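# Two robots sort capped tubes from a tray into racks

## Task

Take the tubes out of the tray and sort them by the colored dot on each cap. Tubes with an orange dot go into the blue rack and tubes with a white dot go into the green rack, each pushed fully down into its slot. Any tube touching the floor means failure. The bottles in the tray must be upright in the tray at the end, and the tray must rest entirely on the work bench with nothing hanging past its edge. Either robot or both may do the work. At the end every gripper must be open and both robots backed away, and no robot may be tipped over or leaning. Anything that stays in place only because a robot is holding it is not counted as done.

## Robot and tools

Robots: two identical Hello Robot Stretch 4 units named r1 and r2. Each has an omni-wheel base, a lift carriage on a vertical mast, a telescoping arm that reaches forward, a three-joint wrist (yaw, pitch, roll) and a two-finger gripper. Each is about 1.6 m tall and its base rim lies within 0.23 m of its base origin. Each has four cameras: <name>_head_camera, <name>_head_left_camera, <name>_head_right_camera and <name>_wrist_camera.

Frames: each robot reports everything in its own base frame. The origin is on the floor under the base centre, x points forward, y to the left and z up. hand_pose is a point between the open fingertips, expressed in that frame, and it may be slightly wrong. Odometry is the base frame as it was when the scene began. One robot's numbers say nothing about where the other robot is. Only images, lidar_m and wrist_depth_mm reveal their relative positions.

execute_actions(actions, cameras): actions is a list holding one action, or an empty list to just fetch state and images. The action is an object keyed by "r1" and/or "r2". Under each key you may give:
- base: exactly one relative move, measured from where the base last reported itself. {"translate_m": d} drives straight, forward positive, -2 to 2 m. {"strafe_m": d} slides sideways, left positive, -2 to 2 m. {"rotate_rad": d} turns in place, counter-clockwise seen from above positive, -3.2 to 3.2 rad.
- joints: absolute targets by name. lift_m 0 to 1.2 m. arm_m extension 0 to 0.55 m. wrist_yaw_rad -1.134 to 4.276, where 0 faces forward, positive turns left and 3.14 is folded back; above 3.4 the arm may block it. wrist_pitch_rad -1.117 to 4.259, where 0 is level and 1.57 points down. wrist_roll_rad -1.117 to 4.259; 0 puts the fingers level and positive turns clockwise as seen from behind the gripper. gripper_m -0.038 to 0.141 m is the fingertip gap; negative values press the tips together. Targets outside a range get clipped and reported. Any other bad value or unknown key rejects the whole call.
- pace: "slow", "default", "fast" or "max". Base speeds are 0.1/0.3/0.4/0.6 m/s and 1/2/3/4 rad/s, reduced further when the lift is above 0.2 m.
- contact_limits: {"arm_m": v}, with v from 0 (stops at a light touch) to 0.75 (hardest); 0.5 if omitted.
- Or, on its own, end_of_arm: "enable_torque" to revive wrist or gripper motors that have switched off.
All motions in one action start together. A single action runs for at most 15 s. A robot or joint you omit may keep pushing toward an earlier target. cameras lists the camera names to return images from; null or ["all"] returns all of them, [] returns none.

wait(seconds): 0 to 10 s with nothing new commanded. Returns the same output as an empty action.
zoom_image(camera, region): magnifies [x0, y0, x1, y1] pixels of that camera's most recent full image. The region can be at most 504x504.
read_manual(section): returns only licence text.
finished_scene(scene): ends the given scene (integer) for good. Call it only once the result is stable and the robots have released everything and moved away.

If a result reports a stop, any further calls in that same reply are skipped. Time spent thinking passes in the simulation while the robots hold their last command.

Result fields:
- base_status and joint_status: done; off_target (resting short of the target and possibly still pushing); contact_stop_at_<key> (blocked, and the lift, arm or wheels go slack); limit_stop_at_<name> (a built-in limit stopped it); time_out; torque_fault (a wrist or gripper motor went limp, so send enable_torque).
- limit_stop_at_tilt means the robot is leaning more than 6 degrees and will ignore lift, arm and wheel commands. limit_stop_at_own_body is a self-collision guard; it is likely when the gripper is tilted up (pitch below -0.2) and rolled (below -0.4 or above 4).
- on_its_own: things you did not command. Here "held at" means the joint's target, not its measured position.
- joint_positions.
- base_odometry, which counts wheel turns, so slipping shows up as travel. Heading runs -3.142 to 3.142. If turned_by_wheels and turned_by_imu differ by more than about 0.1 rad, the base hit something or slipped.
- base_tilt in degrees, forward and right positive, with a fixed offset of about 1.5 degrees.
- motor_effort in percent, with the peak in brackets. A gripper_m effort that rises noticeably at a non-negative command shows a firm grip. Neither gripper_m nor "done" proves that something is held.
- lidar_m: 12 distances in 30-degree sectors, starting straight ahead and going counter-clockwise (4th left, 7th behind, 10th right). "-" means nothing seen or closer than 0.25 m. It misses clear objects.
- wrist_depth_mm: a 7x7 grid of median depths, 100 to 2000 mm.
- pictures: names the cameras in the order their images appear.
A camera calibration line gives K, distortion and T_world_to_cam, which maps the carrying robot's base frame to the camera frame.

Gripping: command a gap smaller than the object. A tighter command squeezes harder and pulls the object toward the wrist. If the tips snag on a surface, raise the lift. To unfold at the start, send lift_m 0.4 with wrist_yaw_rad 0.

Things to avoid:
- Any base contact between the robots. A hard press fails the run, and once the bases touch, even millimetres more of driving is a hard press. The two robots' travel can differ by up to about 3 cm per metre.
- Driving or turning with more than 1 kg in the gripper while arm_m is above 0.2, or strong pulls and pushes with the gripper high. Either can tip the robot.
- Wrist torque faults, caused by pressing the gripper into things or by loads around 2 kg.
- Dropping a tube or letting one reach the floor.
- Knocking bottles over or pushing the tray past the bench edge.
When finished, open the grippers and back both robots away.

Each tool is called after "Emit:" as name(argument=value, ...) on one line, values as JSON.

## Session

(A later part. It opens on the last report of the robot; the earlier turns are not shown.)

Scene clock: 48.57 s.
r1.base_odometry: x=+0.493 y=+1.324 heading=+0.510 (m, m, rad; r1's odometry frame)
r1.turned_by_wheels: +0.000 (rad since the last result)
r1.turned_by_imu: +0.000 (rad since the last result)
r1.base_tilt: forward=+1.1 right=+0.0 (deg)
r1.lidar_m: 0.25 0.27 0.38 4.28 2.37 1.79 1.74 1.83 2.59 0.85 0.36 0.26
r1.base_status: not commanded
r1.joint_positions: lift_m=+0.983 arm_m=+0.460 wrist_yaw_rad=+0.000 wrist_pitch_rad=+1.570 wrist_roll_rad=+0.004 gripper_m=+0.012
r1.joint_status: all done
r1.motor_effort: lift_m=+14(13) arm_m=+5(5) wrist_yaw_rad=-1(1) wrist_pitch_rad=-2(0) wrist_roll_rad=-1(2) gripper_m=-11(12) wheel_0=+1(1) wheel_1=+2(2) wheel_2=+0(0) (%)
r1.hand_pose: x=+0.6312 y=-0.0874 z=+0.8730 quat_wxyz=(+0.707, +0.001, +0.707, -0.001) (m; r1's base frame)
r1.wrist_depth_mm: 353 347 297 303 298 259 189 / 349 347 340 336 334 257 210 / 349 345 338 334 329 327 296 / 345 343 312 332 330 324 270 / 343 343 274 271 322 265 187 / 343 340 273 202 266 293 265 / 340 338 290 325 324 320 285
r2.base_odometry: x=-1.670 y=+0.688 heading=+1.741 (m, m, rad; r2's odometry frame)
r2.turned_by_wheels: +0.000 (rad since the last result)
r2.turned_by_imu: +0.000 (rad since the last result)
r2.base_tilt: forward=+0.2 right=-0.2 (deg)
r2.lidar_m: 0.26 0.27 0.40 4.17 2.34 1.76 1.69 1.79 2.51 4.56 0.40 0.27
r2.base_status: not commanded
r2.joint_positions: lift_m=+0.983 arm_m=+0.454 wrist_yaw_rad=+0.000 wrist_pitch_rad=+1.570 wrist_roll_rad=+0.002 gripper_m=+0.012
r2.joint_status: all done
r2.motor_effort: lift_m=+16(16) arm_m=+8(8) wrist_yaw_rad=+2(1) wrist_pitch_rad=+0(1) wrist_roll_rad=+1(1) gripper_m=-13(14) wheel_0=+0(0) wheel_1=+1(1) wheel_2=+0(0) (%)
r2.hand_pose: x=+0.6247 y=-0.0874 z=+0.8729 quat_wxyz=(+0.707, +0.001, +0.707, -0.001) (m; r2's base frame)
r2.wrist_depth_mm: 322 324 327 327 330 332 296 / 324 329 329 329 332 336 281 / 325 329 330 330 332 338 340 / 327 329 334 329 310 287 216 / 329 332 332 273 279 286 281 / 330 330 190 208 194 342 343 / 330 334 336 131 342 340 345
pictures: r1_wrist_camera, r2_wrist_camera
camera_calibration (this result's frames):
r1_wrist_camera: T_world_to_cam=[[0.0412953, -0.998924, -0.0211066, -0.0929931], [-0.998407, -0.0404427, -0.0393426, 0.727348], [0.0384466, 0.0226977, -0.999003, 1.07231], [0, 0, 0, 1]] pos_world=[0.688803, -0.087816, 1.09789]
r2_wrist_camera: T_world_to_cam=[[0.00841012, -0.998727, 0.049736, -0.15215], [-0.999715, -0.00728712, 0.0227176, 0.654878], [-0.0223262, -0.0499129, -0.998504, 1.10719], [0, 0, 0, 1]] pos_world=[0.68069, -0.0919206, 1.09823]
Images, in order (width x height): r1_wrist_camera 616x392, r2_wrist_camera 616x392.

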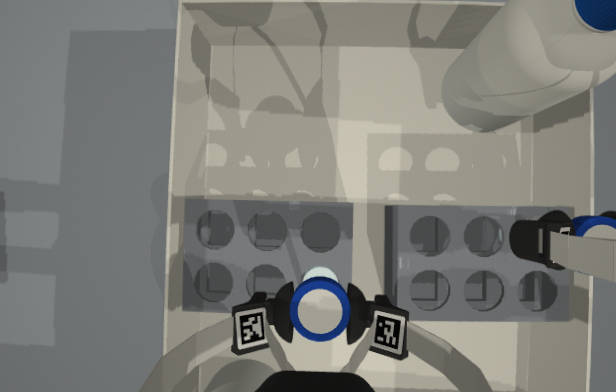

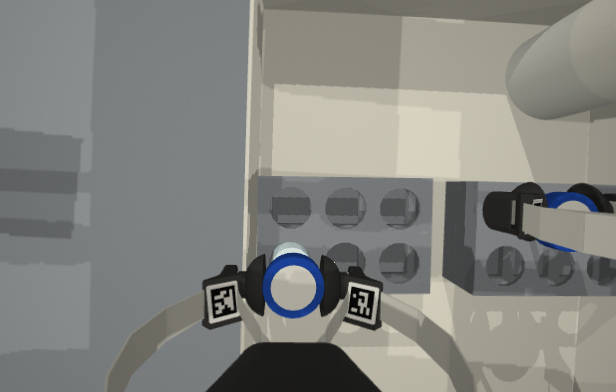

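Emit:
execute_actions(actions=[{"r1": {"joints": {"lift_m": 1.093}}, "r2": {"joints": {"lift_m": 1.093}}}], cameras=["r1_wrist_camera", "r2_wrist_camera", "r1_head_camera", "r2_head_camera"])

Scene clock: 53.40 s.
r1.base_odometry: x=+0.493 y=+1.324 heading=+0.510 (m, m, rad; r1's odometry frame)
r1.turned_by_wheels: +0.000 (rad since the last result)
r1.turned_by_imu: -0.001 (rad since the last result)
r1.base_tilt: forward=+1.0 right=+0.0 (deg)
r1.lidar_m: 0.25 0.27 0.38 4.29 2.35 1.80 1.74 1.84 2.58 0.84 0.36 0.26
r1.base_status: not commanded
r1.joint_positions: lift_m=+1.093 arm_m=+0.460 wrist_yaw_rad=+0.000 wrist_pitch_rad=+1.570 wrist_roll_rad=+0.004 gripper_m=+0.012
r1.joint_status: all done
r1.motor_effort: lift_m=+21(19) arm_m=+5(5) wrist_yaw_rad=+1(0) wrist_pitch_rad=-1(1) wrist_roll_rad=-1(2) gripper_m=-9(13) wheel_0=+1(1) wheel_1=+2(1) wheel_2=+0(0) (%)
r1.hand_pose: x=+0.6312 y=-0.0874 z=+0.9824 quat_wxyz=(+0.707, +0.001, +0.707, -0.001) (m; r1's base frame)
r1.wrist_depth_mm: 469 459 459 455 449 442 442 / 466 459 449 445 427 296 436 / 462 455 452 445 439 377 436 / 462 455 449 442 436 404 430 / 459 455 439 384 407 373 195 / 455 452 442 202 373 415 427 / 452 449 304 399 430 355 424
r2.base_odometry: x=-1.670 y=+0.688 heading=+1.741 (m, m, rad; r2's odometry frame)
r2.turned_by_wheels: +0.000 (rad since the last result)
r2.turned_by_imu: +0.000 (rad since the last result)
r2.base_tilt: forward=+0.3 right=-0.2 (deg)
r2.lidar_m: 0.27 0.29 0.40 4.17 2.35 1.76 1.69 1.77 2.49 4.57 0.41 0.29
r2.base_status: not commanded
r2.joint_positions: lift_m=+1.093 arm_m=+0.454 wrist_yaw_rad=+0.000 wrist_pitch_rad=+1.570 wrist_roll_rad=+0.002 gripper_m=+0.012
r2.joint_status: all done
r2.motor_effort: lift_m=+22(22) arm_m=+8(8) wrist_yaw_rad=+1(2) wrist_pitch_rad=+0(0) wrist_roll_rad=+1(1) gripper_m=-13(14) wheel_0=+0(0) wheel_1=+1(1) wheel_2=+0(0) (%)
r2.hand_pose: x=+0.6247 y=-0.0874 z=+0.9825 quat_wxyz=(+0.707, +0.001, +0.707, -0.001) (m; r2's base frame)
r2.wrist_depth_mm: 427 430 433 421 439 445 449 / 430 433 433 439 442 377 306 / 430 436 436 439 445 445 424 / 424 436 439 387 442 387 215 / 436 436 442 382 442 424 392 / 436 439 190 208 192 452 459 / 436 442 445 131 452 430 462
pictures: r1_head_camera, r1_wrist_camera, r2_head_camera, r2_wrist_camera
camera_calibration (this result's frames):
r1_wrist_camera: T_world_to_cam=[[0.0412954, -0.998924, -0.0211066, -0.0906841], [-0.998407, -0.0404427, -0.0393425, 0.731655], [0.0384465, 0.0226977, -0.999003, 1.1816], [0, 0, 0, 1]] pos_world=[0.688806, -0.087816, 1.2073]
r2_wrist_camera: T_world_to_cam=[[0.00841014, -0.998727, 0.049736, -0.157599], [-0.999715, -0.00728714, 0.0227176, 0.652391], [-0.0223262, -0.0499129, -0.998504, 1.2166], [0, 0, 0, 1]] pos_world=[0.680693, -0.0919206, 1.2078]
Images, in order (width x height): r1_head_camera 420x560, r1_wrist_camera 616x392, r2_head_camera 420x560, r2_wrist_camera 616x392.

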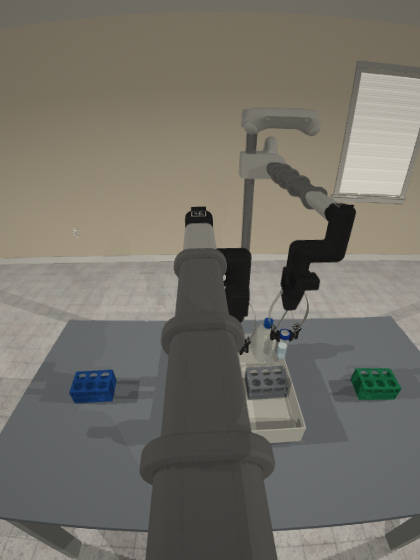

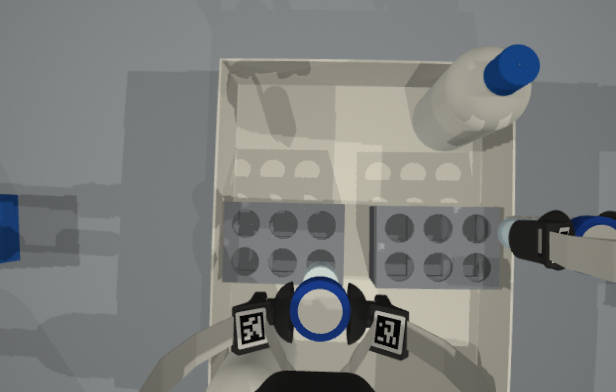

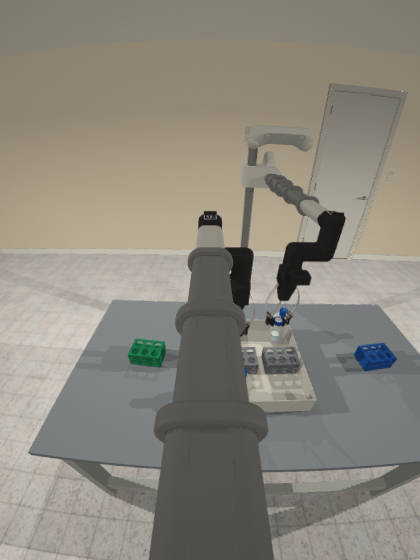

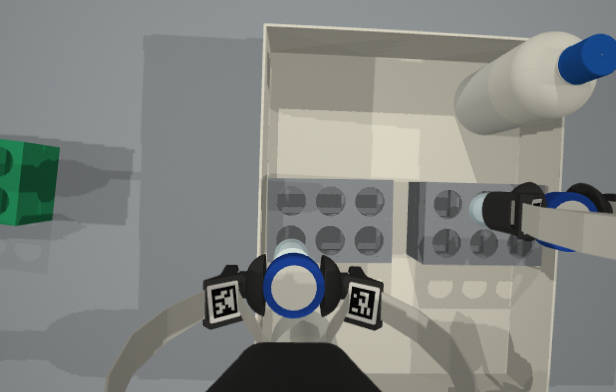

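Emit:
zoom_image(camera="r2_wrist_camera", region=[240, 170, 410, 300])

Emit:
zoom_image(camera="r1_wrist_camera", region=[210, 195, 380, 325])

Region (240, 170, 410, 300) of r2_wrist_camera's 616x392 image, scaled by 2.965; it fills the top 385 rows of this view, and the rest is white.

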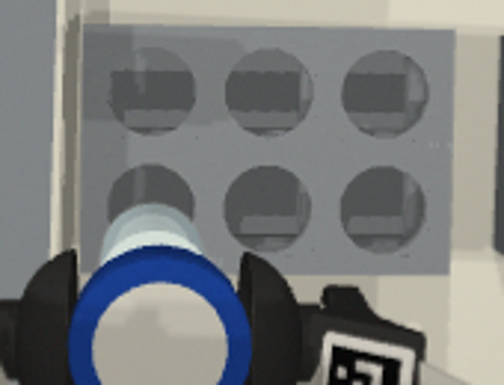

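Region (210, 195, 380, 325) of r1_wrist_camera's 616x392 image, scaled by 2.965; it fills the top 385 rows of this view, and the rest is white.

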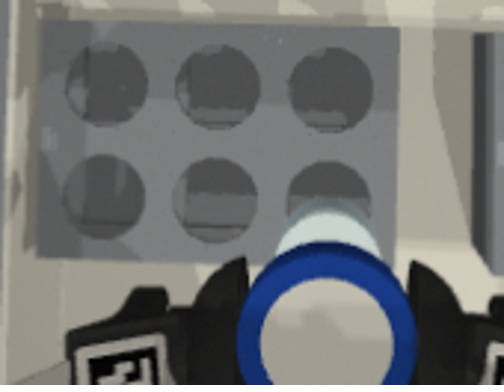

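Emit:
execute_actions(actions=[{"r2": {"base": {"strafe_m": 0.368}, "joints": {"arm_m": 0.49}, "pace": "default"}}], cameras=["r2_wrist_camera", "r2_head_camera"])

Scene clock: 59.90 s.
r1.base_odometry: x=+0.493 y=+1.324 heading=+0.510 (m, m, rad; r1's odometry frame)
r1.turned_by_wheels: +0.000 (rad since the last result)
r1.turned_by_imu: -0.001 (rad since the last result)
r1.base_tilt: forward=+1.0 right=-0.2 (deg)
r1.lidar_m: 0.25 0.27 0.38 4.28 2.36 1.81 1.75 1.82 2.59 0.86 0.35 0.26
r1.base_status: not commanded
r1.joint_positions: lift_m=+1.093 arm_m=+0.460 wrist_yaw_rad=+0.000 wrist_pitch_rad=+1.570 wrist_roll_rad=+0.004 gripper_m=+0.012
r1.joint_status: not commanded
r1.motor_effort: lift_m=+21(21) arm_m=+5(5) wrist_yaw_rad=+0(0) wrist_pitch_rad=-2(2) wrist_roll_rad=-1(2) gripper_m=-9(10) wheel_0=+1(1) wheel_1=+2(2) wheel_2=+0(0) (%)
r1.hand_pose: x=+0.6312 y=-0.0874 z=+0.9824 quat_wxyz=(+0.707, +0.001, +0.707, -0.001) (m; r1's base frame)
r1.wrist_depth_mm: 466 466 459 452 449 442 439 / 469 459 449 442 430 296 436 / 466 459 449 445 439 379 433 / 459 455 445 442 436 430 430 / 459 455 439 384 407 373 427 / 455 452 442 203 375 415 430 / 449 449 304 397 430 353 427
r2.base_odometry: x=-2.033 y=+0.626 heading=+1.741 (m, m, rad; r2's odometry frame)
r2.turned_by_wheels: +0.000 (rad since the last result)
r2.turned_by_imu: -0.001 (rad since the last result)
r2.base_tilt: forward=+0.2 right=-0.2 (deg)
r2.lidar_m: 0.26 0.27 3.93 3.80 2.33 1.75 1.67 1.79 2.50 1.07 0.41 0.29
r2.base_status: done
r2.joint_positions: lift_m=+1.093 arm_m=+0.489 wrist_yaw_rad=+0.000 wrist_pitch_rad=+1.570 wrist_roll_rad=+0.002 gripper_m=+0.012
r2.joint_status: all done
r2.motor_effort: lift_m=+21(21) arm_m=+8(8) wrist_yaw_rad=+0(1) wrist_pitch_rad=-1(1) wrist_roll_rad=+1(1) gripper_m=-13(14) wheel_0=-1(7) wheel_1=-3(7) wheel_2=+0(0) (%)
r2.hand_pose: x=+0.6597 y=-0.0874 z=+0.9825 quat_wxyz=(+0.707, +0.001, +0.707, -0.001) (m; r2's base frame)
r2.wrist_depth_mm: 1138 430 433 439 442 445 452 / 1138 433 436 439 442 449 449 / 1160 436 439 439 445 449 449 / 1138 436 442 387 449 455 455 / 1160 439 445 387 449 452 455 / 1182 442 190 208 191 455 455 / 1160 442 445 131 452 455 452
pictures: r2_head_camera, r2_wrist_camera
camera_calibration (this result's frames):
r2_wrist_camera: T_world_to_cam=[[0.00844356, -0.998727, 0.049736, -0.157916], [-0.999715, -0.00732059, 0.0227177, 0.687398], [-0.0223247, -0.0499137, -0.998504, 1.21739], [0, 0, 0, 1]] pos_world=[0.715714, -0.0919187, 1.20781]
Images, in order (width x height): r2_head_camera 420x560, r2_wrist_camera 616x392.

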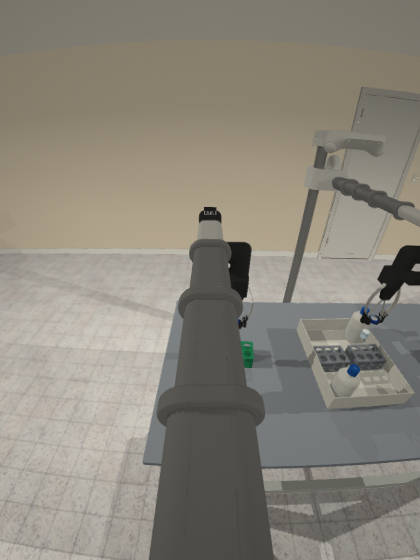

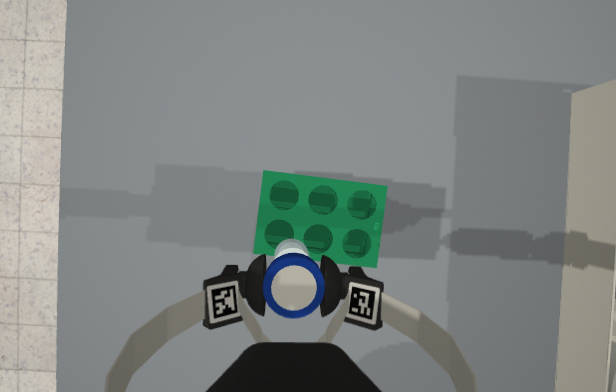

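Emit:
zoom_image(camera="r2_wrist_camera", region=[240, 160, 410, 290])

Region (240, 160, 410, 290) of r2_wrist_camera's 616x392 image, scaled by 2.965; it fills the top 385 rows of this view, and the rest is white.

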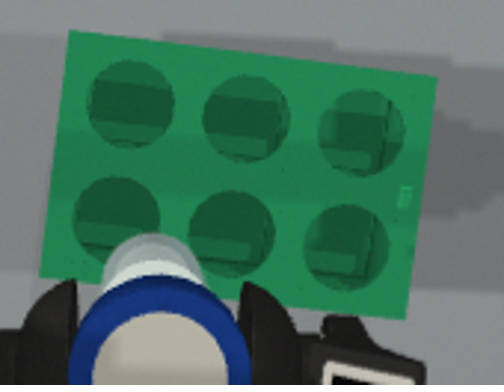

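Emit:
execute_actions(actions=[{"r1": {"base": {"strafe_m": -0.25}, "pace": "default"}, "r2": {"base": {"strafe_m": 0.012}, "joints": {"arm_m": 0.496, "lift_m": 1.04}, "pace": "default"}}], cameras=["r2_wrist_camera", "r1_wrist_camera", "r1_head_camera"])

Scene clock: 65.13 s.
r1.base_odometry: x=+0.615 y=+1.106 heading=+0.510 (m, m, rad; r1's odometry frame)
r1.turned_by_wheels: +0.000 (rad since the last result)
r1.turned_by_imu: +0.000 (rad since the last result)
r1.base_tilt: forward=+0.9 right=+0.0 (deg)
r1.lidar_m: 0.25 0.26 0.37 4.53 2.38 1.81 1.76 1.85 2.62 4.23 0.32 0.25
r1.base_status: done
r1.joint_positions: lift_m=+1.093 arm_m=+0.460 wrist_yaw_rad=+0.000 wrist_pitch_rad=+1.570 wrist_roll_rad=+0.004 gripper_m=+0.012
r1.joint_status: not commanded
r1.motor_effort: lift_m=+21(21) arm_m=+5(5) wrist_yaw_rad=+0(1) wrist_pitch_rad=-1(2) wrist_roll_rad=-1(2) gripper_m=-10(10) wheel_0=+1(9) wheel_1=-1(11) wheel_2=+0(1) (%)
r1.hand_pose: x=+0.6312 y=-0.0874 z=+0.9825 quat_wxyz=(+0.707, +0.001, +0.707, -0.001) (m; r1's base frame)
r1.wrist_depth_mm: 469 466 455 452 449 442 439 / 442 455 307 452 445 439 436 / 455 455 445 445 445 439 433 / 436 452 445 442 445 439 433 / 397 407 389 442 436 433 399 / 439 449 445 202 433 430 370 / 370 445 439 436 433 430 427
r2.base_odometry: x=-2.045 y=+0.624 heading=+1.741 (m, m, rad; r2's odometry frame)
r2.turned_by_wheels: +0.000 (rad since the last result)
r2.turned_by_imu: +0.000 (rad since the last result)
r2.base_tilt: forward=+0.3 right=-0.2 (deg)
r2.lidar_m: 0.28 0.29 3.89 3.80 2.33 1.73 1.67 1.79 2.48 1.04 0.41 0.31
r2.base_status: done
r2.joint_positions: lift_m=+1.040 arm_m=+0.495 wrist_yaw_rad=+0.000 wrist_pitch_rad=+1.570 wrist_roll_rad=+0.002 gripper_m=+0.012
r2.joint_status: all done
r2.motor_effort: lift_m=+16(21) arm_m=+8(9) wrist_yaw_rad=+0(1) wrist_pitch_rad=-1(0) wrist_roll_rad=+1(1) gripper_m=-12(14) wheel_0=-1(8) wheel_1=+1(4) wheel_2=+0(0) (%)
r2.hand_pose: x=+0.6657 y=-0.0874 z=+0.9299 quat_wxyz=(+0.707, +0.001, +0.707, -0.001) (m; r2's base frame)
r2.wrist_depth_mm: 379 382 384 387 389 392 394 / 382 382 384 387 394 397 397 / 379 384 387 389 394 399 399 / 382 387 387 384 394 397 402 / 384 387 389 332 368 402 402 / 389 389 190 208 192 402 407 / 389 389 392 131 402 404 410
pictures: r1_head_camera, r1_wrist_camera, r2_wrist_camera
camera_calibration (this result's frames):
r1_wrist_camera: T_world_to_cam=[[0.0412953, -0.998924, -0.0211066, -0.0906835], [-0.998407, -0.0404426, -0.0393425, 0.731662], [0.0384465, 0.0226977, -0.999003, 1.18164], [0, 0, 0, 1]] pos_world=[0.688811, -0.087816, 1.20733]
r2_wrist_camera: T_world_to_cam=[[0.00840001, -0.998727, 0.049736, -0.155322], [-0.999715, -0.00727664, 0.0227248, 0.694567], [-0.022334, -0.0499127, -0.998504, 1.16501], [0, 0, 0, 1]] pos_world=[0.721693, -0.0919211, 1.15521]
Images, in order (width x height): r1_head_camera 420x560, r1_wrist_camera 616x392, r2_wrist_camera 616x392.

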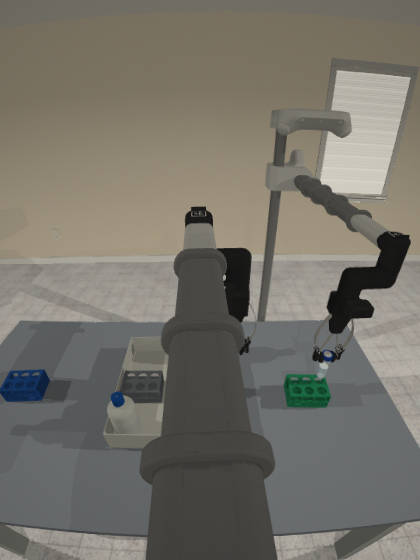

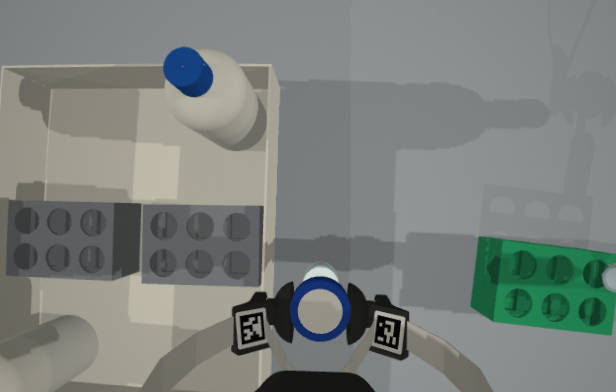

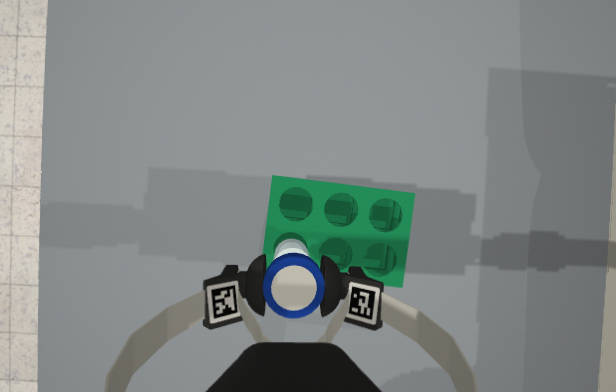

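Emit:
zoom_image(camera="r2_wrist_camera", region=[250, 170, 420, 300])

Emit:
zoom_image(camera="r1_head_camera", region=[270, 320, 370, 420])

Region (250, 170, 420, 300) of r2_wrist_camera's 616x392 image, scaled by 2.965; it fills the top 385 rows of this view, and the rest is white.

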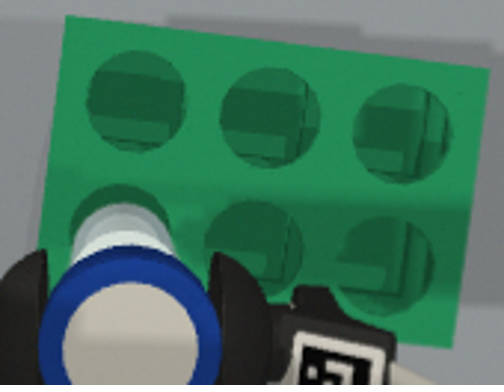

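Region (270, 320, 370, 420) of r1_head_camera's 420x560 image, scaled by 5.040, with more detail than that image has.

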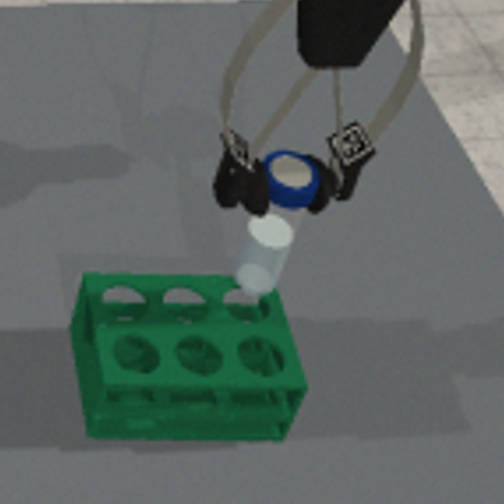

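Emit:
execute_actions(actions=[{"r2": {"joints": {"lift_m": 1.005}, "pace": "slow"}}], cameras=["r2_wrist_camera", "r1_head_camera"])

Emit:
zoom_image(camera="r1_head_camera", region=[270, 320, 370, 420])

Scene clock: 67.57 s.
r1.base_odometry: x=+0.615 y=+1.106 heading=+0.510 (m, m, rad; r1's odometry frame)
r1.turned_by_wheels: +0.000 (rad since the last result)
r1.turned_by_imu: +0.000 (rad since the last result)
r1.base_tilt: forward=+1.0 right=-0.2 (deg)
r1.lidar_m: 0.25 0.25 0.37 4.54 2.38 1.79 1.74 1.85 2.59 4.23 0.34 0.25
r1.base_status: not commanded
r1.joint_positions: lift_m=+1.093 arm_m=+0.460 wrist_yaw_rad=+0.000 wrist_pitch_rad=+1.570 wrist_roll_rad=+0.004 gripper_m=+0.012
r1.joint_status: not commanded
r1.motor_effort: lift_m=+21(21) arm_m=+5(5) wrist_yaw_rad=-1(0) wrist_pitch_rad=-2(1) wrist_roll_rad=-1(2) gripper_m=-11(12) wheel_0=+2(1) wheel_1=-1(1) wheel_2=+0(0) (%)
r1.hand_pose: x=+0.6312 y=-0.0874 z=+0.9825 quat_wxyz=(+0.707, +0.001, +0.707, -0.001) (m; r1's base frame)
r1.wrist_depth_mm: 469 462 455 452 445 442 439 / 442 455 309 449 445 439 436 / 459 455 445 445 442 442 433 / 436 452 445 442 439 436 430 / 394 404 387 442 439 436 399 / 439 449 442 202 433 430 370 / 370 449 439 436 433 427 427
r2.base_odometry: x=-2.045 y=+0.624 heading=+1.741 (m, m, rad; r2's odometry frame)
r2.turned_by_wheels: +0.000 (rad since the last result)
r2.turned_by_imu: +0.000 (rad since the last result)
r2.base_tilt: forward=+0.2 right=-0.2 (deg)
r2.lidar_m: 0.26 0.28 3.92 3.78 2.35 1.73 1.68 1.78 2.48 1.05 0.42 0.30
r2.base_status: not commanded
r2.joint_positions: lift_m=+1.005 arm_m=+0.495 wrist_yaw_rad=+0.000 wrist_pitch_rad=+1.570 wrist_roll_rad=+0.002 gripper_m=+0.012
r2.joint_status: all done
r2.motor_effort: lift_m=+16(20) arm_m=+7(8) wrist_yaw_rad=+2(0) wrist_pitch_rad=-1(0) wrist_roll_rad=+1(0) gripper_m=-11(14) wheel_0=-2(1) wheel_1=+0(1) wheel_2=+0(0) (%)
r2.hand_pose: x=+0.6657 y=-0.0874 z=+0.8949 quat_wxyz=(+0.707, +0.001, +0.707, -0.001) (m; r2's base frame)
r2.wrist_depth_mm: 342 345 351 353 355 359 362 / 347 347 351 355 357 359 366 / 347 349 351 355 359 359 366 / 347 353 351 351 357 364 368 / 349 353 355 297 303 364 366 / 351 355 190 208 192 368 373 / 351 355 357 131 364 368 375
pictures: r1_head_camera, r2_wrist_camera
camera_calibration (this result's frames):
r2_wrist_camera: T_world_to_cam=[[0.00839977, -0.998727, 0.049736, -0.153582], [-0.999715, -0.00727641, 0.0227247, 0.695363], [-0.0223339, -0.0499127, -0.998504, 1.13008], [0, 0, 0, 1]] pos_world=[0.721694, -0.0919212, 1.12022]
Images, in order (width x height): r1_head_camera 420x560, r2_wrist_camera 616x392.

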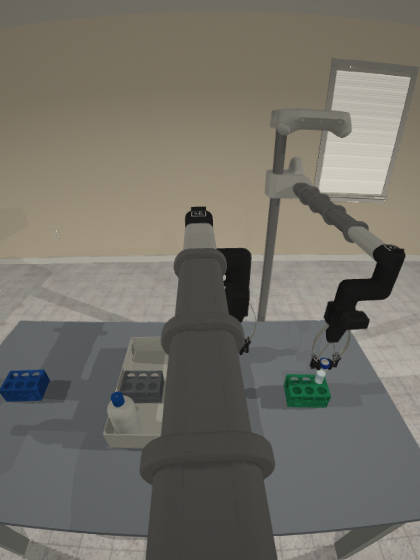

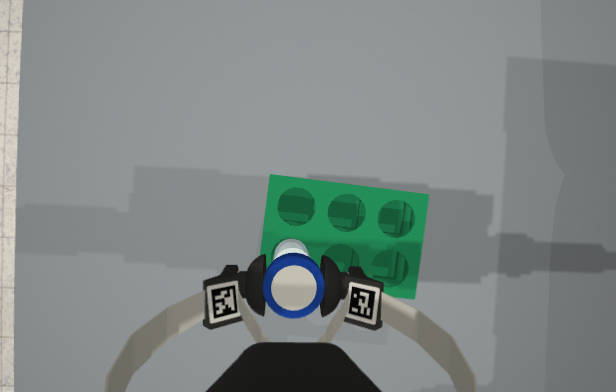

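Region (270, 320, 370, 420) of r1_head_camera's 420x560 image, scaled by 5.040, with more detail than that image has.

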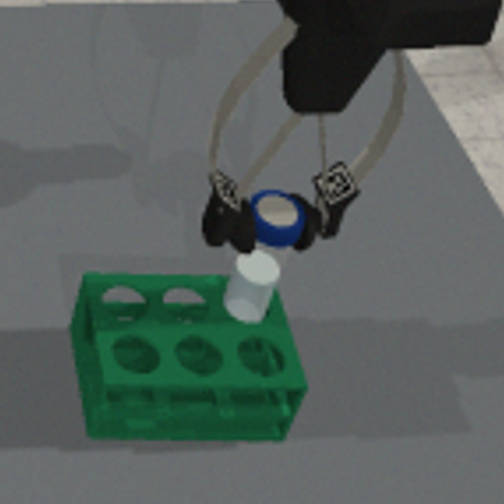

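Emit:
execute_actions(actions=[{"r2": {"joints": {"lift_m": 0.981}, "pace": "slow"}}], cameras=["r2_wrist_camera", "r1_head_camera"])

Emit:
zoom_image(camera="r1_head_camera", region=[270, 320, 370, 420])

Scene clock: 69.20 s.
r1.base_odometry: x=+0.615 y=+1.106 heading=+0.510 (m, m, rad; r1's odometry frame)
r1.turned_by_wheels: +0.000 (rad since the last result)
r1.turned_by_imu: +0.000 (rad since the last result)
r1.base_tilt: forward=+1.1 right=-0.2 (deg)
r1.lidar_m: 0.25 0.25 0.36 4.53 2.38 1.81 1.75 1.85 2.61 4.23 0.35 0.25
r1.base_status: not commanded
r1.joint_positions: lift_m=+1.093 arm_m=+0.460 wrist_yaw_rad=+0.000 wrist_pitch_rad=+1.570 wrist_roll_rad=+0.004 gripper_m=+0.012
r1.joint_status: not commanded
r1.motor_effort: lift_m=+20(20) arm_m=+5(5) wrist_yaw_rad=+1(2) wrist_pitch_rad=-1(2) wrist_roll_rad=-2(1) gripper_m=-10(13) wheel_0=+1(1) wheel_1=-1(1) wheel_2=+0(0) (%)
r1.hand_pose: x=+0.6312 y=-0.0874 z=+0.9825 quat_wxyz=(+0.707, +0.001, +0.707, -0.001) (m; r1's base frame)
r1.wrist_depth_mm: 466 466 459 452 445 445 439 / 442 455 307 452 442 439 436 / 462 455 449 449 442 439 433 / 436 452 449 445 442 436 430 / 394 402 387 442 439 430 399 / 442 449 442 202 433 430 370 / 373 442 442 436 433 427 424
r2.base_odometry: x=-2.045 y=+0.624 heading=+1.741 (m, m, rad; r2's odometry frame)
r2.turned_by_wheels: +0.000 (rad since the last result)
r2.turned_by_imu: +0.000 (rad since the last result)
r2.base_tilt: forward=+0.2 right=-0.2 (deg)
r2.lidar_m: 0.27 0.29 3.91 3.78 2.33 1.73 1.69 1.77 2.51 1.04 0.41 0.28
r2.base_status: not commanded
r2.joint_positions: lift_m=+0.981 arm_m=+0.495 wrist_yaw_rad=+0.000 wrist_pitch_rad=+1.570 wrist_roll_rad=+0.002 gripper_m=+0.012
r2.joint_status: all done
r2.motor_effort: lift_m=+17(20) arm_m=+8(8) wrist_yaw_rad=+0(1) wrist_pitch_rad=-1(1) wrist_roll_rad=+1(1) gripper_m=-13(12) wheel_0=-1(1) wheel_1=+1(1) wheel_2=+0(0) (%)
r2.hand_pose: x=+0.6657 y=-0.0874 z=+0.8709 quat_wxyz=(+0.707, +0.001, +0.707, -0.001) (m; r2's base frame)
r2.wrist_depth_mm: 320 322 325 330 330 334 336 / 324 325 327 329 332 336 338 / 324 327 329 332 336 340 340 / 327 327 332 327 330 340 343 / 327 329 332 274 278 342 343 / 329 330 191 208 193 343 345 / 330 330 334 131 340 343 347
pictures: r1_head_camera, r2_wrist_camera
camera_calibration (this result's frames):
r2_wrist_camera: T_world_to_cam=[[0.00840013, -0.998727, 0.049736, -0.152388], [-0.999715, -0.00727677, 0.0227247, 0.695909], [-0.0223339, -0.0499127, -0.998504, 1.1061], [0, 0, 0, 1]] pos_world=[0.721695, -0.0919211, 1.09621]
Images, in order (width x height): r1_head_camera 420x560, r2_wrist_camera 616x392.

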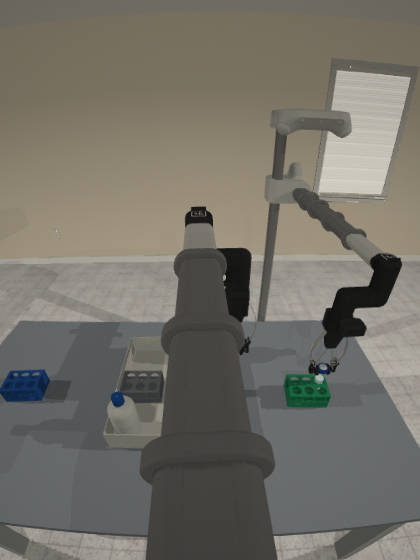

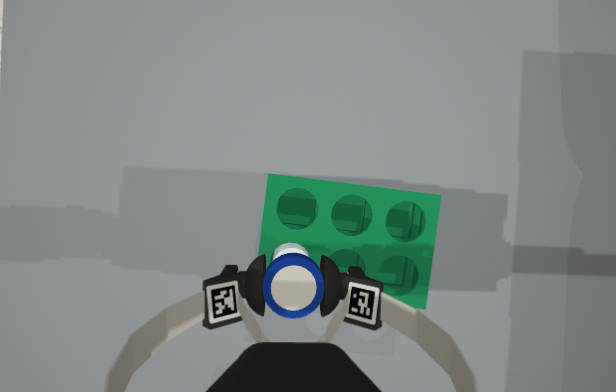

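Region (270, 320, 370, 420) of r1_head_camera's 420x560 image, scaled by 5.040, with more detail than that image has.

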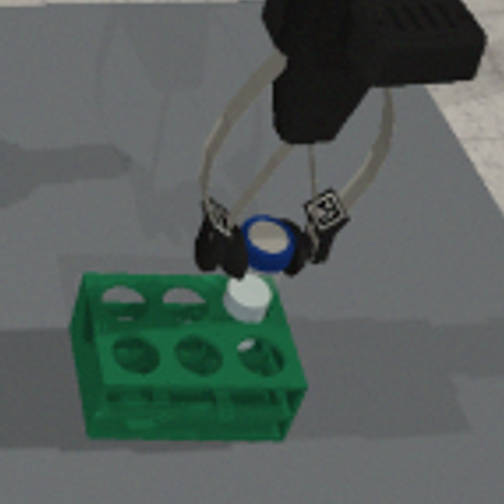

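Emit:
execute_actions(actions=[{"r2": {"joints": {"gripper_m": 0.07}}}], cameras=["r2_wrist_camera", "r1_head_camera"])

Emit:
zoom_image(camera="r1_head_camera", region=[270, 320, 370, 420])

Scene clock: 71.23 s.
r1.base_odometry: x=+0.615 y=+1.106 heading=+0.510 (m, m, rad; r1's odometry frame)
r1.turned_by_wheels: +0.000 (rad since the last result)
r1.turned_by_imu: +0.000 (rad since the last result)
r1.base_tilt: forward=+1.0 right=+0.0 (deg)
r1.lidar_m: 0.25 0.26 0.37 4.53 2.38 1.82 1.74 1.86 2.60 4.23 0.34 0.25
r1.base_status: not commanded
r1.joint_positions: lift_m=+1.093 arm_m=+0.460 wrist_yaw_rad=+0.000 wrist_pitch_rad=+1.570 wrist_roll_rad=+0.004 gripper_m=+0.012
r1.joint_status: not commanded
r1.motor_effort: lift_m=+20(20) arm_m=+5(5) wrist_yaw_rad=+0(1) wrist_pitch_rad=-1(0) wrist_roll_rad=-2(1) gripper_m=-10(10) wheel_0=+1(1) wheel_1=-1(1) wheel_2=+0(0) (%)
r1.hand_pose: x=+0.6312 y=-0.0874 z=+0.9825 quat_wxyz=(+0.707, +0.001, +0.707, -0.001) (m; r1's base frame)
r1.wrist_depth_mm: 469 462 455 455 445 442 439 / 442 455 307 449 445 442 436 / 459 459 449 449 445 439 433 / 436 452 445 442 439 439 433 / 397 404 384 442 436 433 427 / 442 445 442 202 430 430 373 / 373 442 439 436 430 427 427
r2.base_odometry: x=-2.045 y=+0.624 heading=+1.741 (m, m, rad; r2's odometry frame)
r2.turned_by_wheels: +0.000 (rad since the last result)
r2.turned_by_imu: +0.000 (rad since the last result)
r2.base_tilt: forward=+0.2 right=-0.2 (deg)
r2.lidar_m: 0.26 0.30 3.90 3.79 2.36 1.75 1.69 1.78 2.48 1.06 0.42 0.29
r2.base_status: not commanded
r2.joint_positions: lift_m=+0.981 arm_m=+0.495 wrist_yaw_rad=+0.000 wrist_pitch_rad=+1.570 wrist_roll_rad=+0.002 gripper_m=+0.070
r2.joint_status: all done
r2.motor_effort: lift_m=+16(16) arm_m=+8(8) wrist_yaw_rad=+1(1) wrist_pitch_rad=+0(1) wrist_roll_rad=+1(1) gripper_m=-1(13) wheel_0=-1(1) wheel_1=+1(1) wheel_2=+0(0) (%)
r2.hand_pose: x=+0.6657 y=-0.0874 z=+0.8709 quat_wxyz=(+0.707, +0.001, +0.707, -0.001) (m; r2's base frame)
r2.wrist_depth_mm: 322 325 325 329 330 332 336 / 320 325 325 332 332 334 340 / 324 327 330 332 336 338 338 / 325 327 329 329 332 340 342 / 324 329 330 274 278 342 343 / 327 330 196 277 205 342 347 / 330 332 334 135 340 343 347
pictures: r1_head_camera, r2_wrist_camera
camera_calibration (this result's frames):
r2_wrist_camera: T_world_to_cam=[[0.00840009, -0.998727, 0.049736, -0.152388], [-0.999715, -0.00727672, 0.0227248, 0.69591], [-0.022334, -0.0499127, -0.998504, 1.1061], [0, 0, 0, 1]] pos_world=[0.721695, -0.0919211, 1.09621]
Images, in order (width x height): r1_head_camera 420x560, r2_wrist_camera 616x392.

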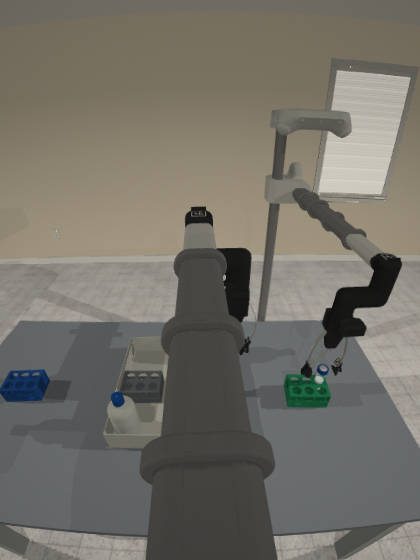

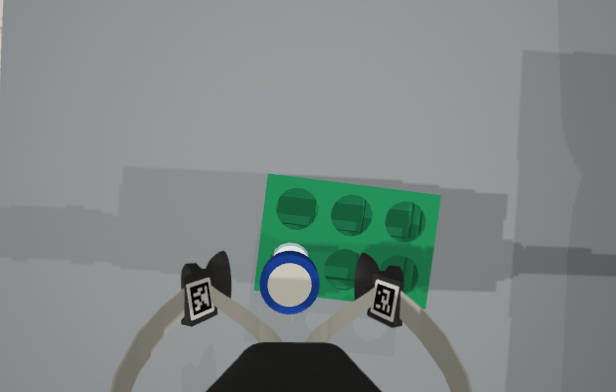

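Region (270, 320, 370, 420) of r1_head_camera's 420x560 image, scaled by 5.040, with more detail than that image has.

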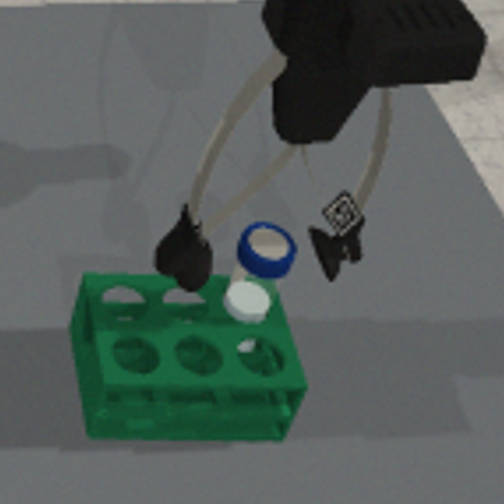

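Emit:
execute_actions(actions=[{"r1": {"base": {"strafe_m": -0.209}, "joints": {"arm_m": 0.429}, "pace": "slow"}, "r2": {"joints": {"lift_m": 1.12, "arm_m": 0.0}, "pace": "fast"}}], cameras=["r1_wrist_camera", "r2_head_camera"])

Emit:
zoom_image(camera="r1_wrist_camera", region=[270, 190, 440, 320])

Scene clock: 76.83 s.
r1.base_odometry: x=+0.717 y=+0.924 heading=+0.510 (m, m, rad; r1's odometry frame)
r1.turned_by_wheels: +0.000 (rad since the last result)
r1.turned_by_imu: -0.001 (rad since the last result)
r1.base_tilt: forward=+0.9 right=+0.0 (deg)
r1.lidar_m: 0.25 0.25 0.35 1.11 2.39 1.80 1.76 1.88 2.62 4.00 0.34 0.25
r1.base_status: done
r1.joint_positions: lift_m=+1.093 arm_m=+0.430 wrist_yaw_rad=+0.000 wrist_pitch_rad=+1.570 wrist_roll_rad=+0.004 gripper_m=+0.012
r1.joint_status: all done
r1.motor_effort: lift_m=+20(21) arm_m=-6(6) wrist_yaw_rad=-1(1) wrist_pitch_rad=-1(0) wrist_roll_rad=-1(1) gripper_m=-11(14) wheel_0=+2(5) wheel_1=-3(8) wheel_2=+0(1) (%)
r1.hand_pose: x=+0.6010 y=-0.0874 z=+0.9825 quat_wxyz=(+0.707, +0.001, +0.707, -0.001) (m; r1's base frame)
r1.wrist_depth_mm: 466 462 459 455 449 442 439 / 368 459 459 449 445 439 436 / 462 455 452 449 442 439 436 / 397 452 449 445 442 436 433 / 399 452 449 436 379 436 430 / 452 449 445 203 377 436 427 / 421 449 442 439 433 427 421
r2.base_odometry: x=-2.045 y=+0.624 heading=+1.741 (m, m, rad; r2's odometry frame)
r2.turned_by_wheels: +0.000 (rad since the last result)
r2.turned_by_imu: +0.000 (rad since the last result)
r2.base_tilt: forward=+0.2 right=-0.2 (deg)
r2.lidar_m: 0.27 0.30 3.90 3.77 2.33 1.73 1.69 1.78 2.46 1.05 0.39 0.29
r2.base_status: not commanded
r2.joint_positions: lift_m=+1.120 arm_m=+0.003 wrist_yaw_rad=+0.000 wrist_pitch_rad=+1.570 wrist_roll_rad=+0.002 gripper_m=+0.070
r2.joint_status: all done
joint sent to its limit — the command would take r2.arm_m past its lower limit, so that joint was sent only as far as its limit.
r2.motor_effort: lift_m=+21(30) arm_m=-8(9) wrist_yaw_rad=+1(1) wrist_pitch_rad=-1(2) wrist_roll_rad=+1(0) gripper_m=+0(3) wheel_0=-1(1) wheel_1=+1(1) wheel_2=+0(0) (%)
r2.hand_pose: x=+0.1738 y=-0.0874 z=+1.0096 quat_wxyz=(+0.707, +0.001, +0.707, -0.001) (m; r2's base frame)
r2.wrist_depth_mm: 1160 459 462 466 469 477 480 / 1160 466 462 469 473 477 484 / 1182 1229 1042 1042 477 477 480 / 1160 1205 1182 1229 1229 1229 1255 / 1205 1205 1008 1008 1229 1255 1229 / 1182 1229 196 1025 205 1255 1255 / 1229 1205 1255 134 1229 1255 1281
pictures: r1_wrist_camera, r2_head_camera
camera_calibration (this result's frames):
r1_wrist_camera: T_world_to_cam=[[0.0412954, -0.998924, -0.0211066, -0.0894375], [-0.998407, -0.0404427, -0.0393423, 0.701536], [0.0384464, 0.0226977, -0.999003, 1.1828], [0, 0, 0, 1]] pos_world=[0.658638, -0.087816, 1.20733]
Images, in order (width x height): r1_wrist_camera 616x392, r2_head_camera 420x560.

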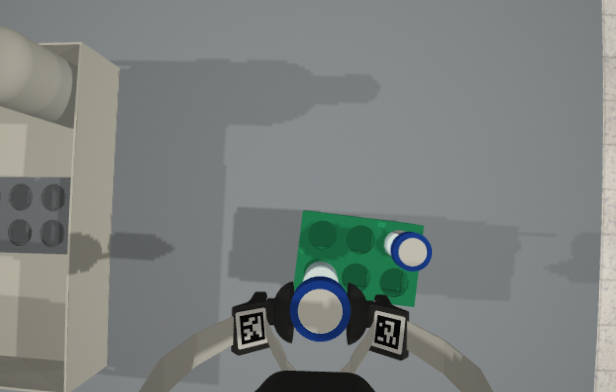

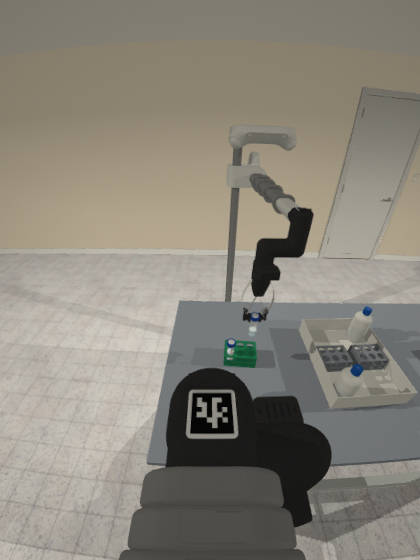

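Region (270, 190, 440, 320) of r1_wrist_camera's 616x392 image, scaled by 2.965; it fills the top 385 rows of this view, and the rest is white.

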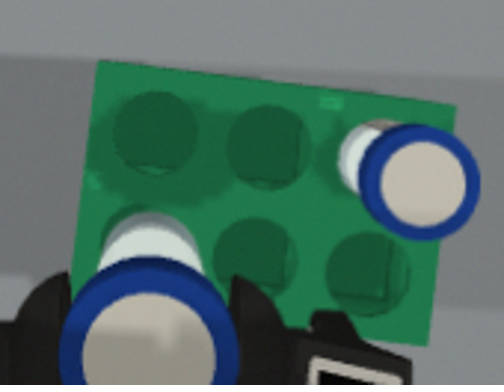

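Emit:
execute_actions(actions=[{"r1": {"base": {"strafe_m": 0.0025}, "joints": {"arm_m": 0.4195, "lift_m": 1.04}, "pace": "default"}}], cameras=["r1_wrist_camera", "r2_head_camera"])

Emit:
zoom_image(camera="r1_wrist_camera", region=[270, 190, 440, 320])

Scene clock: 79.27 s.
r1.base_odometry: x=+0.715 y=+0.926 heading=+0.510 (m, m, rad; r1's odometry frame)
r1.turned_by_wheels: +0.000 (rad since the last result)
r1.turned_by_imu: +0.000 (rad since the last result)
r1.base_tilt: forward=+1.0 right=-0.1 (deg)
r1.lidar_m: 0.25 0.25 0.37 1.12 2.40 1.82 1.77 1.85 2.61 4.02 0.30 0.25
r1.base_status: done
r1.joint_positions: lift_m=+1.040 arm_m=+0.420 wrist_yaw_rad=+0.000 wrist_pitch_rad=+1.570 wrist_roll_rad=+0.004 gripper_m=+0.012
r1.joint_status: all done
r1.motor_effort: lift_m=+14(21) arm_m=-5(6) wrist_yaw_rad=-2(1) wrist_pitch_rad=-1(2) wrist_roll_rad=-1(2) gripper_m=-12(13) wheel_0=-1(5) wheel_1=+0(7) wheel_2=+0(2) (%)
r1.hand_pose: x=+0.5915 y=-0.0874 z=+0.9300 quat_wxyz=(+0.707, +0.001, +0.707, -0.001) (m; r1's base frame)
r1.wrist_depth_mm: 343 407 404 399 394 392 389 / 347 407 402 399 394 389 384 / 379 402 402 397 389 387 382 / 353 402 397 394 387 387 379 / 364 399 397 387 327 382 379 / 366 397 392 202 324 382 379 / 368 394 389 387 379 377 375
r2.base_odometry: x=-2.045 y=+0.624 heading=+1.741 (m, m, rad; r2's odometry frame)
r2.turned_by_wheels: +0.000 (rad since the last result)
r2.turned_by_imu: +0.000 (rad since the last result)
r2.base_tilt: forward=+0.2 right=-0.3 (deg)
r2.lidar_m: 0.27 0.29 3.90 3.79 2.38 1.75 1.68 1.78 2.47 1.06 0.41 0.30
r2.base_status: not commanded
r2.joint_positions: lift_m=+1.120 arm_m=+0.003 wrist_yaw_rad=+0.000 wrist_pitch_rad=+1.570 wrist_roll_rad=+0.002 gripper_m=+0.070
r2.joint_status: not commanded
r2.motor_effort: lift_m=+21(21) arm_m=-8(8) wrist_yaw_rad=+0(1) wrist_pitch_rad=-1(1) wrist_roll_rad=+1(1) gripper_m=-4(2) wheel_0=-1(1) wheel_1=+0(1) wheel_2=+0(0) (%)
r2.hand_pose: x=+0.1738 y=-0.0874 z=+1.0096 quat_wxyz=(+0.707, +0.001, +0.707, -0.001) (m; r2's base frame)
r2.wrist_depth_mm: 1160 459 469 466 473 477 477 / 1182 459 462 469 473 480 484 / 1182 1182 1025 1042 480 480 480 / 1205 1205 1205 1205 1229 1229 1255 / 1229 1205 1008 1008 1229 1255 1255 / 1205 1205 196 1025 205 1281 1281 / 1229 1205 1255 134 1281 1255 1255
pictures: r1_wrist_camera, r2_head_camera
camera_calibration (this result's frames):
r1_wrist_camera: T_world_to_cam=[[0.0412714, -0.998925, -0.0211098, -0.0901343], [-0.998411, -0.0404204, -0.0392666, 0.689892], [0.0383712, 0.0226968, -0.999006, 1.1308], [0, 0, 0, 1]] pos_world=[0.649125, -0.0878173, 1.15487]
Images, in order (width x height): r1_wrist_camera 616x392, r2_head_camera 420x560.

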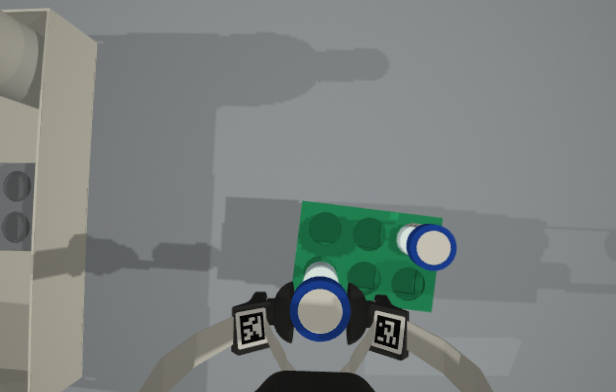

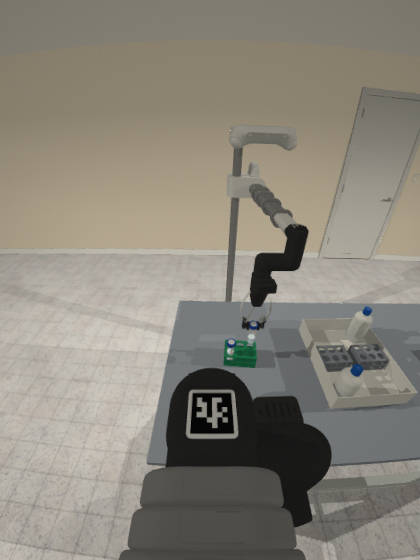

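Region (270, 190, 440, 320) of r1_wrist_camera's 616x392 image, scaled by 2.965; it fills the top 385 rows of this view, and the rest is white.

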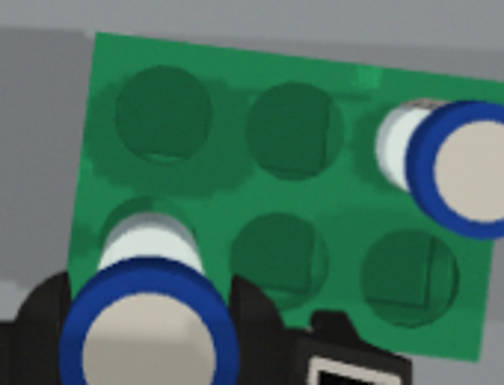

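Emit:
execute_actions(actions=[{"r1": {"joints": {"lift_m": 0.981}, "pace": "slow"}}], cameras=["r1_wrist_camera", "r2_head_camera"])

Emit:
zoom_image(camera="r2_head_camera", region=[200, 290, 290, 380])

Scene clock: 81.70 s.
r1.base_odometry: x=+0.715 y=+0.926 heading=+0.510 (m, m, rad; r1's odometry frame)
r1.turned_by_wheels: +0.000 (rad since the last result)
r1.turned_by_imu: +0.000 (rad since the last result)
r1.base_tilt: forward=+0.9 right=-0.2 (deg)
r1.lidar_m: 0.25 0.26 0.36 1.13 2.37 1.81 1.76 1.87 2.64 4.02 0.32 0.25
r1.base_status: not commanded
r1.joint_positions: lift_m=+0.981 arm_m=+0.420 wrist_yaw_rad=+0.000 wrist_pitch_rad=+1.570 wrist_roll_rad=+0.004 gripper_m=+0.012
r1.joint_status: all done
r1.motor_effort: lift_m=+14(15) arm_m=-5(5) wrist_yaw_rad=-3(1) wrist_pitch_rad=-1(0) wrist_roll_rad=-2(1) gripper_m=-10(11) wheel_0=-1(1) wheel_1=+0(0) wheel_2=+0(0) (%)
r1.hand_pose: x=+0.5915 y=-0.0874 z=+0.8710 quat_wxyz=(+0.707, +0.001, +0.707, -0.001) (m; r1's base frame)
r1.wrist_depth_mm: 336 347 342 338 334 330 327 / 340 345 342 338 334 329 324 / 340 342 340 334 332 329 325 / 340 342 338 334 329 327 324 / 340 338 336 274 270 219 322 / 340 338 334 202 266 322 320 / 340 334 330 327 324 320 319
r2.base_odometry: x=-2.045 y=+0.624 heading=+1.741 (m, m, rad; r2's odometry frame)
r2.turned_by_wheels: +0.000 (rad since the last result)
r2.turned_by_imu: +0.000 (rad since the last result)
r2.base_tilt: forward=+0.2 right=-0.2 (deg)
r2.lidar_m: 0.28 0.29 3.90 3.79 2.35 1.73 1.68 1.76 2.52 1.06 0.42 0.29
r2.base_status: not commanded
r2.joint_positions: lift_m=+1.120 arm_m=+0.003 wrist_yaw_rad=+0.000 wrist_pitch_rad=+1.570 wrist_roll_rad=+0.002 gripper_m=+0.070
r2.joint_status: not commanded
r2.motor_effort: lift_m=+21(21) arm_m=-8(8) wrist_yaw_rad=+1(1) wrist_pitch_rad=-2(1) wrist_roll_rad=+1(1) gripper_m=-3(1) wheel_0=-2(1) wheel_1=+0(1) wheel_2=+0(0) (%)
r2.hand_pose: x=+0.1738 y=-0.0874 z=+1.0096 quat_wxyz=(+0.707, +0.001, +0.707, -0.001) (m; r2's base frame)
r2.wrist_depth_mm: 1160 459 462 466 469 480 477 / 1205 459 462 469 473 477 480 / 1182 1182 1025 1060 473 477 484 / 1205 1205 1205 1255 1229 1229 1255 / 1182 1205 1008 1025 1255 1255 1255 / 1229 1205 197 1025 205 1229 1255 / 1205 1205 1229 135 1255 1281 1281
pictures: r1_wrist_camera, r2_head_camera
camera_calibration (this result's frames):
r1_wrist_camera: T_world_to_cam=[[0.0412717, -0.998925, -0.0211098, -0.0913794], [-0.998411, -0.0404206, -0.0392666, 0.687572], [0.0383712, 0.0226968, -0.999006, 1.07188], [0, 0, 0, 1]] pos_world=[0.649121, -0.0878173, 1.09588]
Images, in order (width x height): r1_wrist_camera 616x392, r2_head_camera 420x560.

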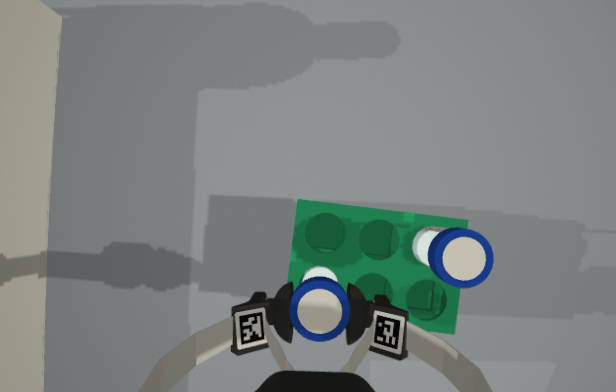

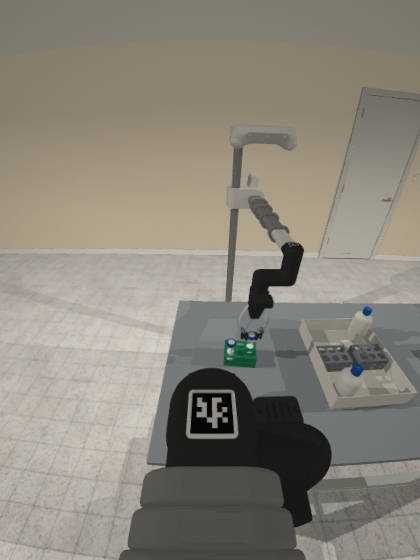

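Region (200, 290, 290, 380) of r2_head_camera's 420x560 image, scaled by 5.600, with more detail than that image has.

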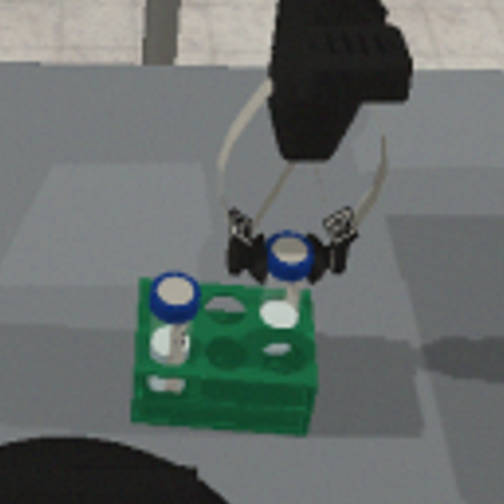

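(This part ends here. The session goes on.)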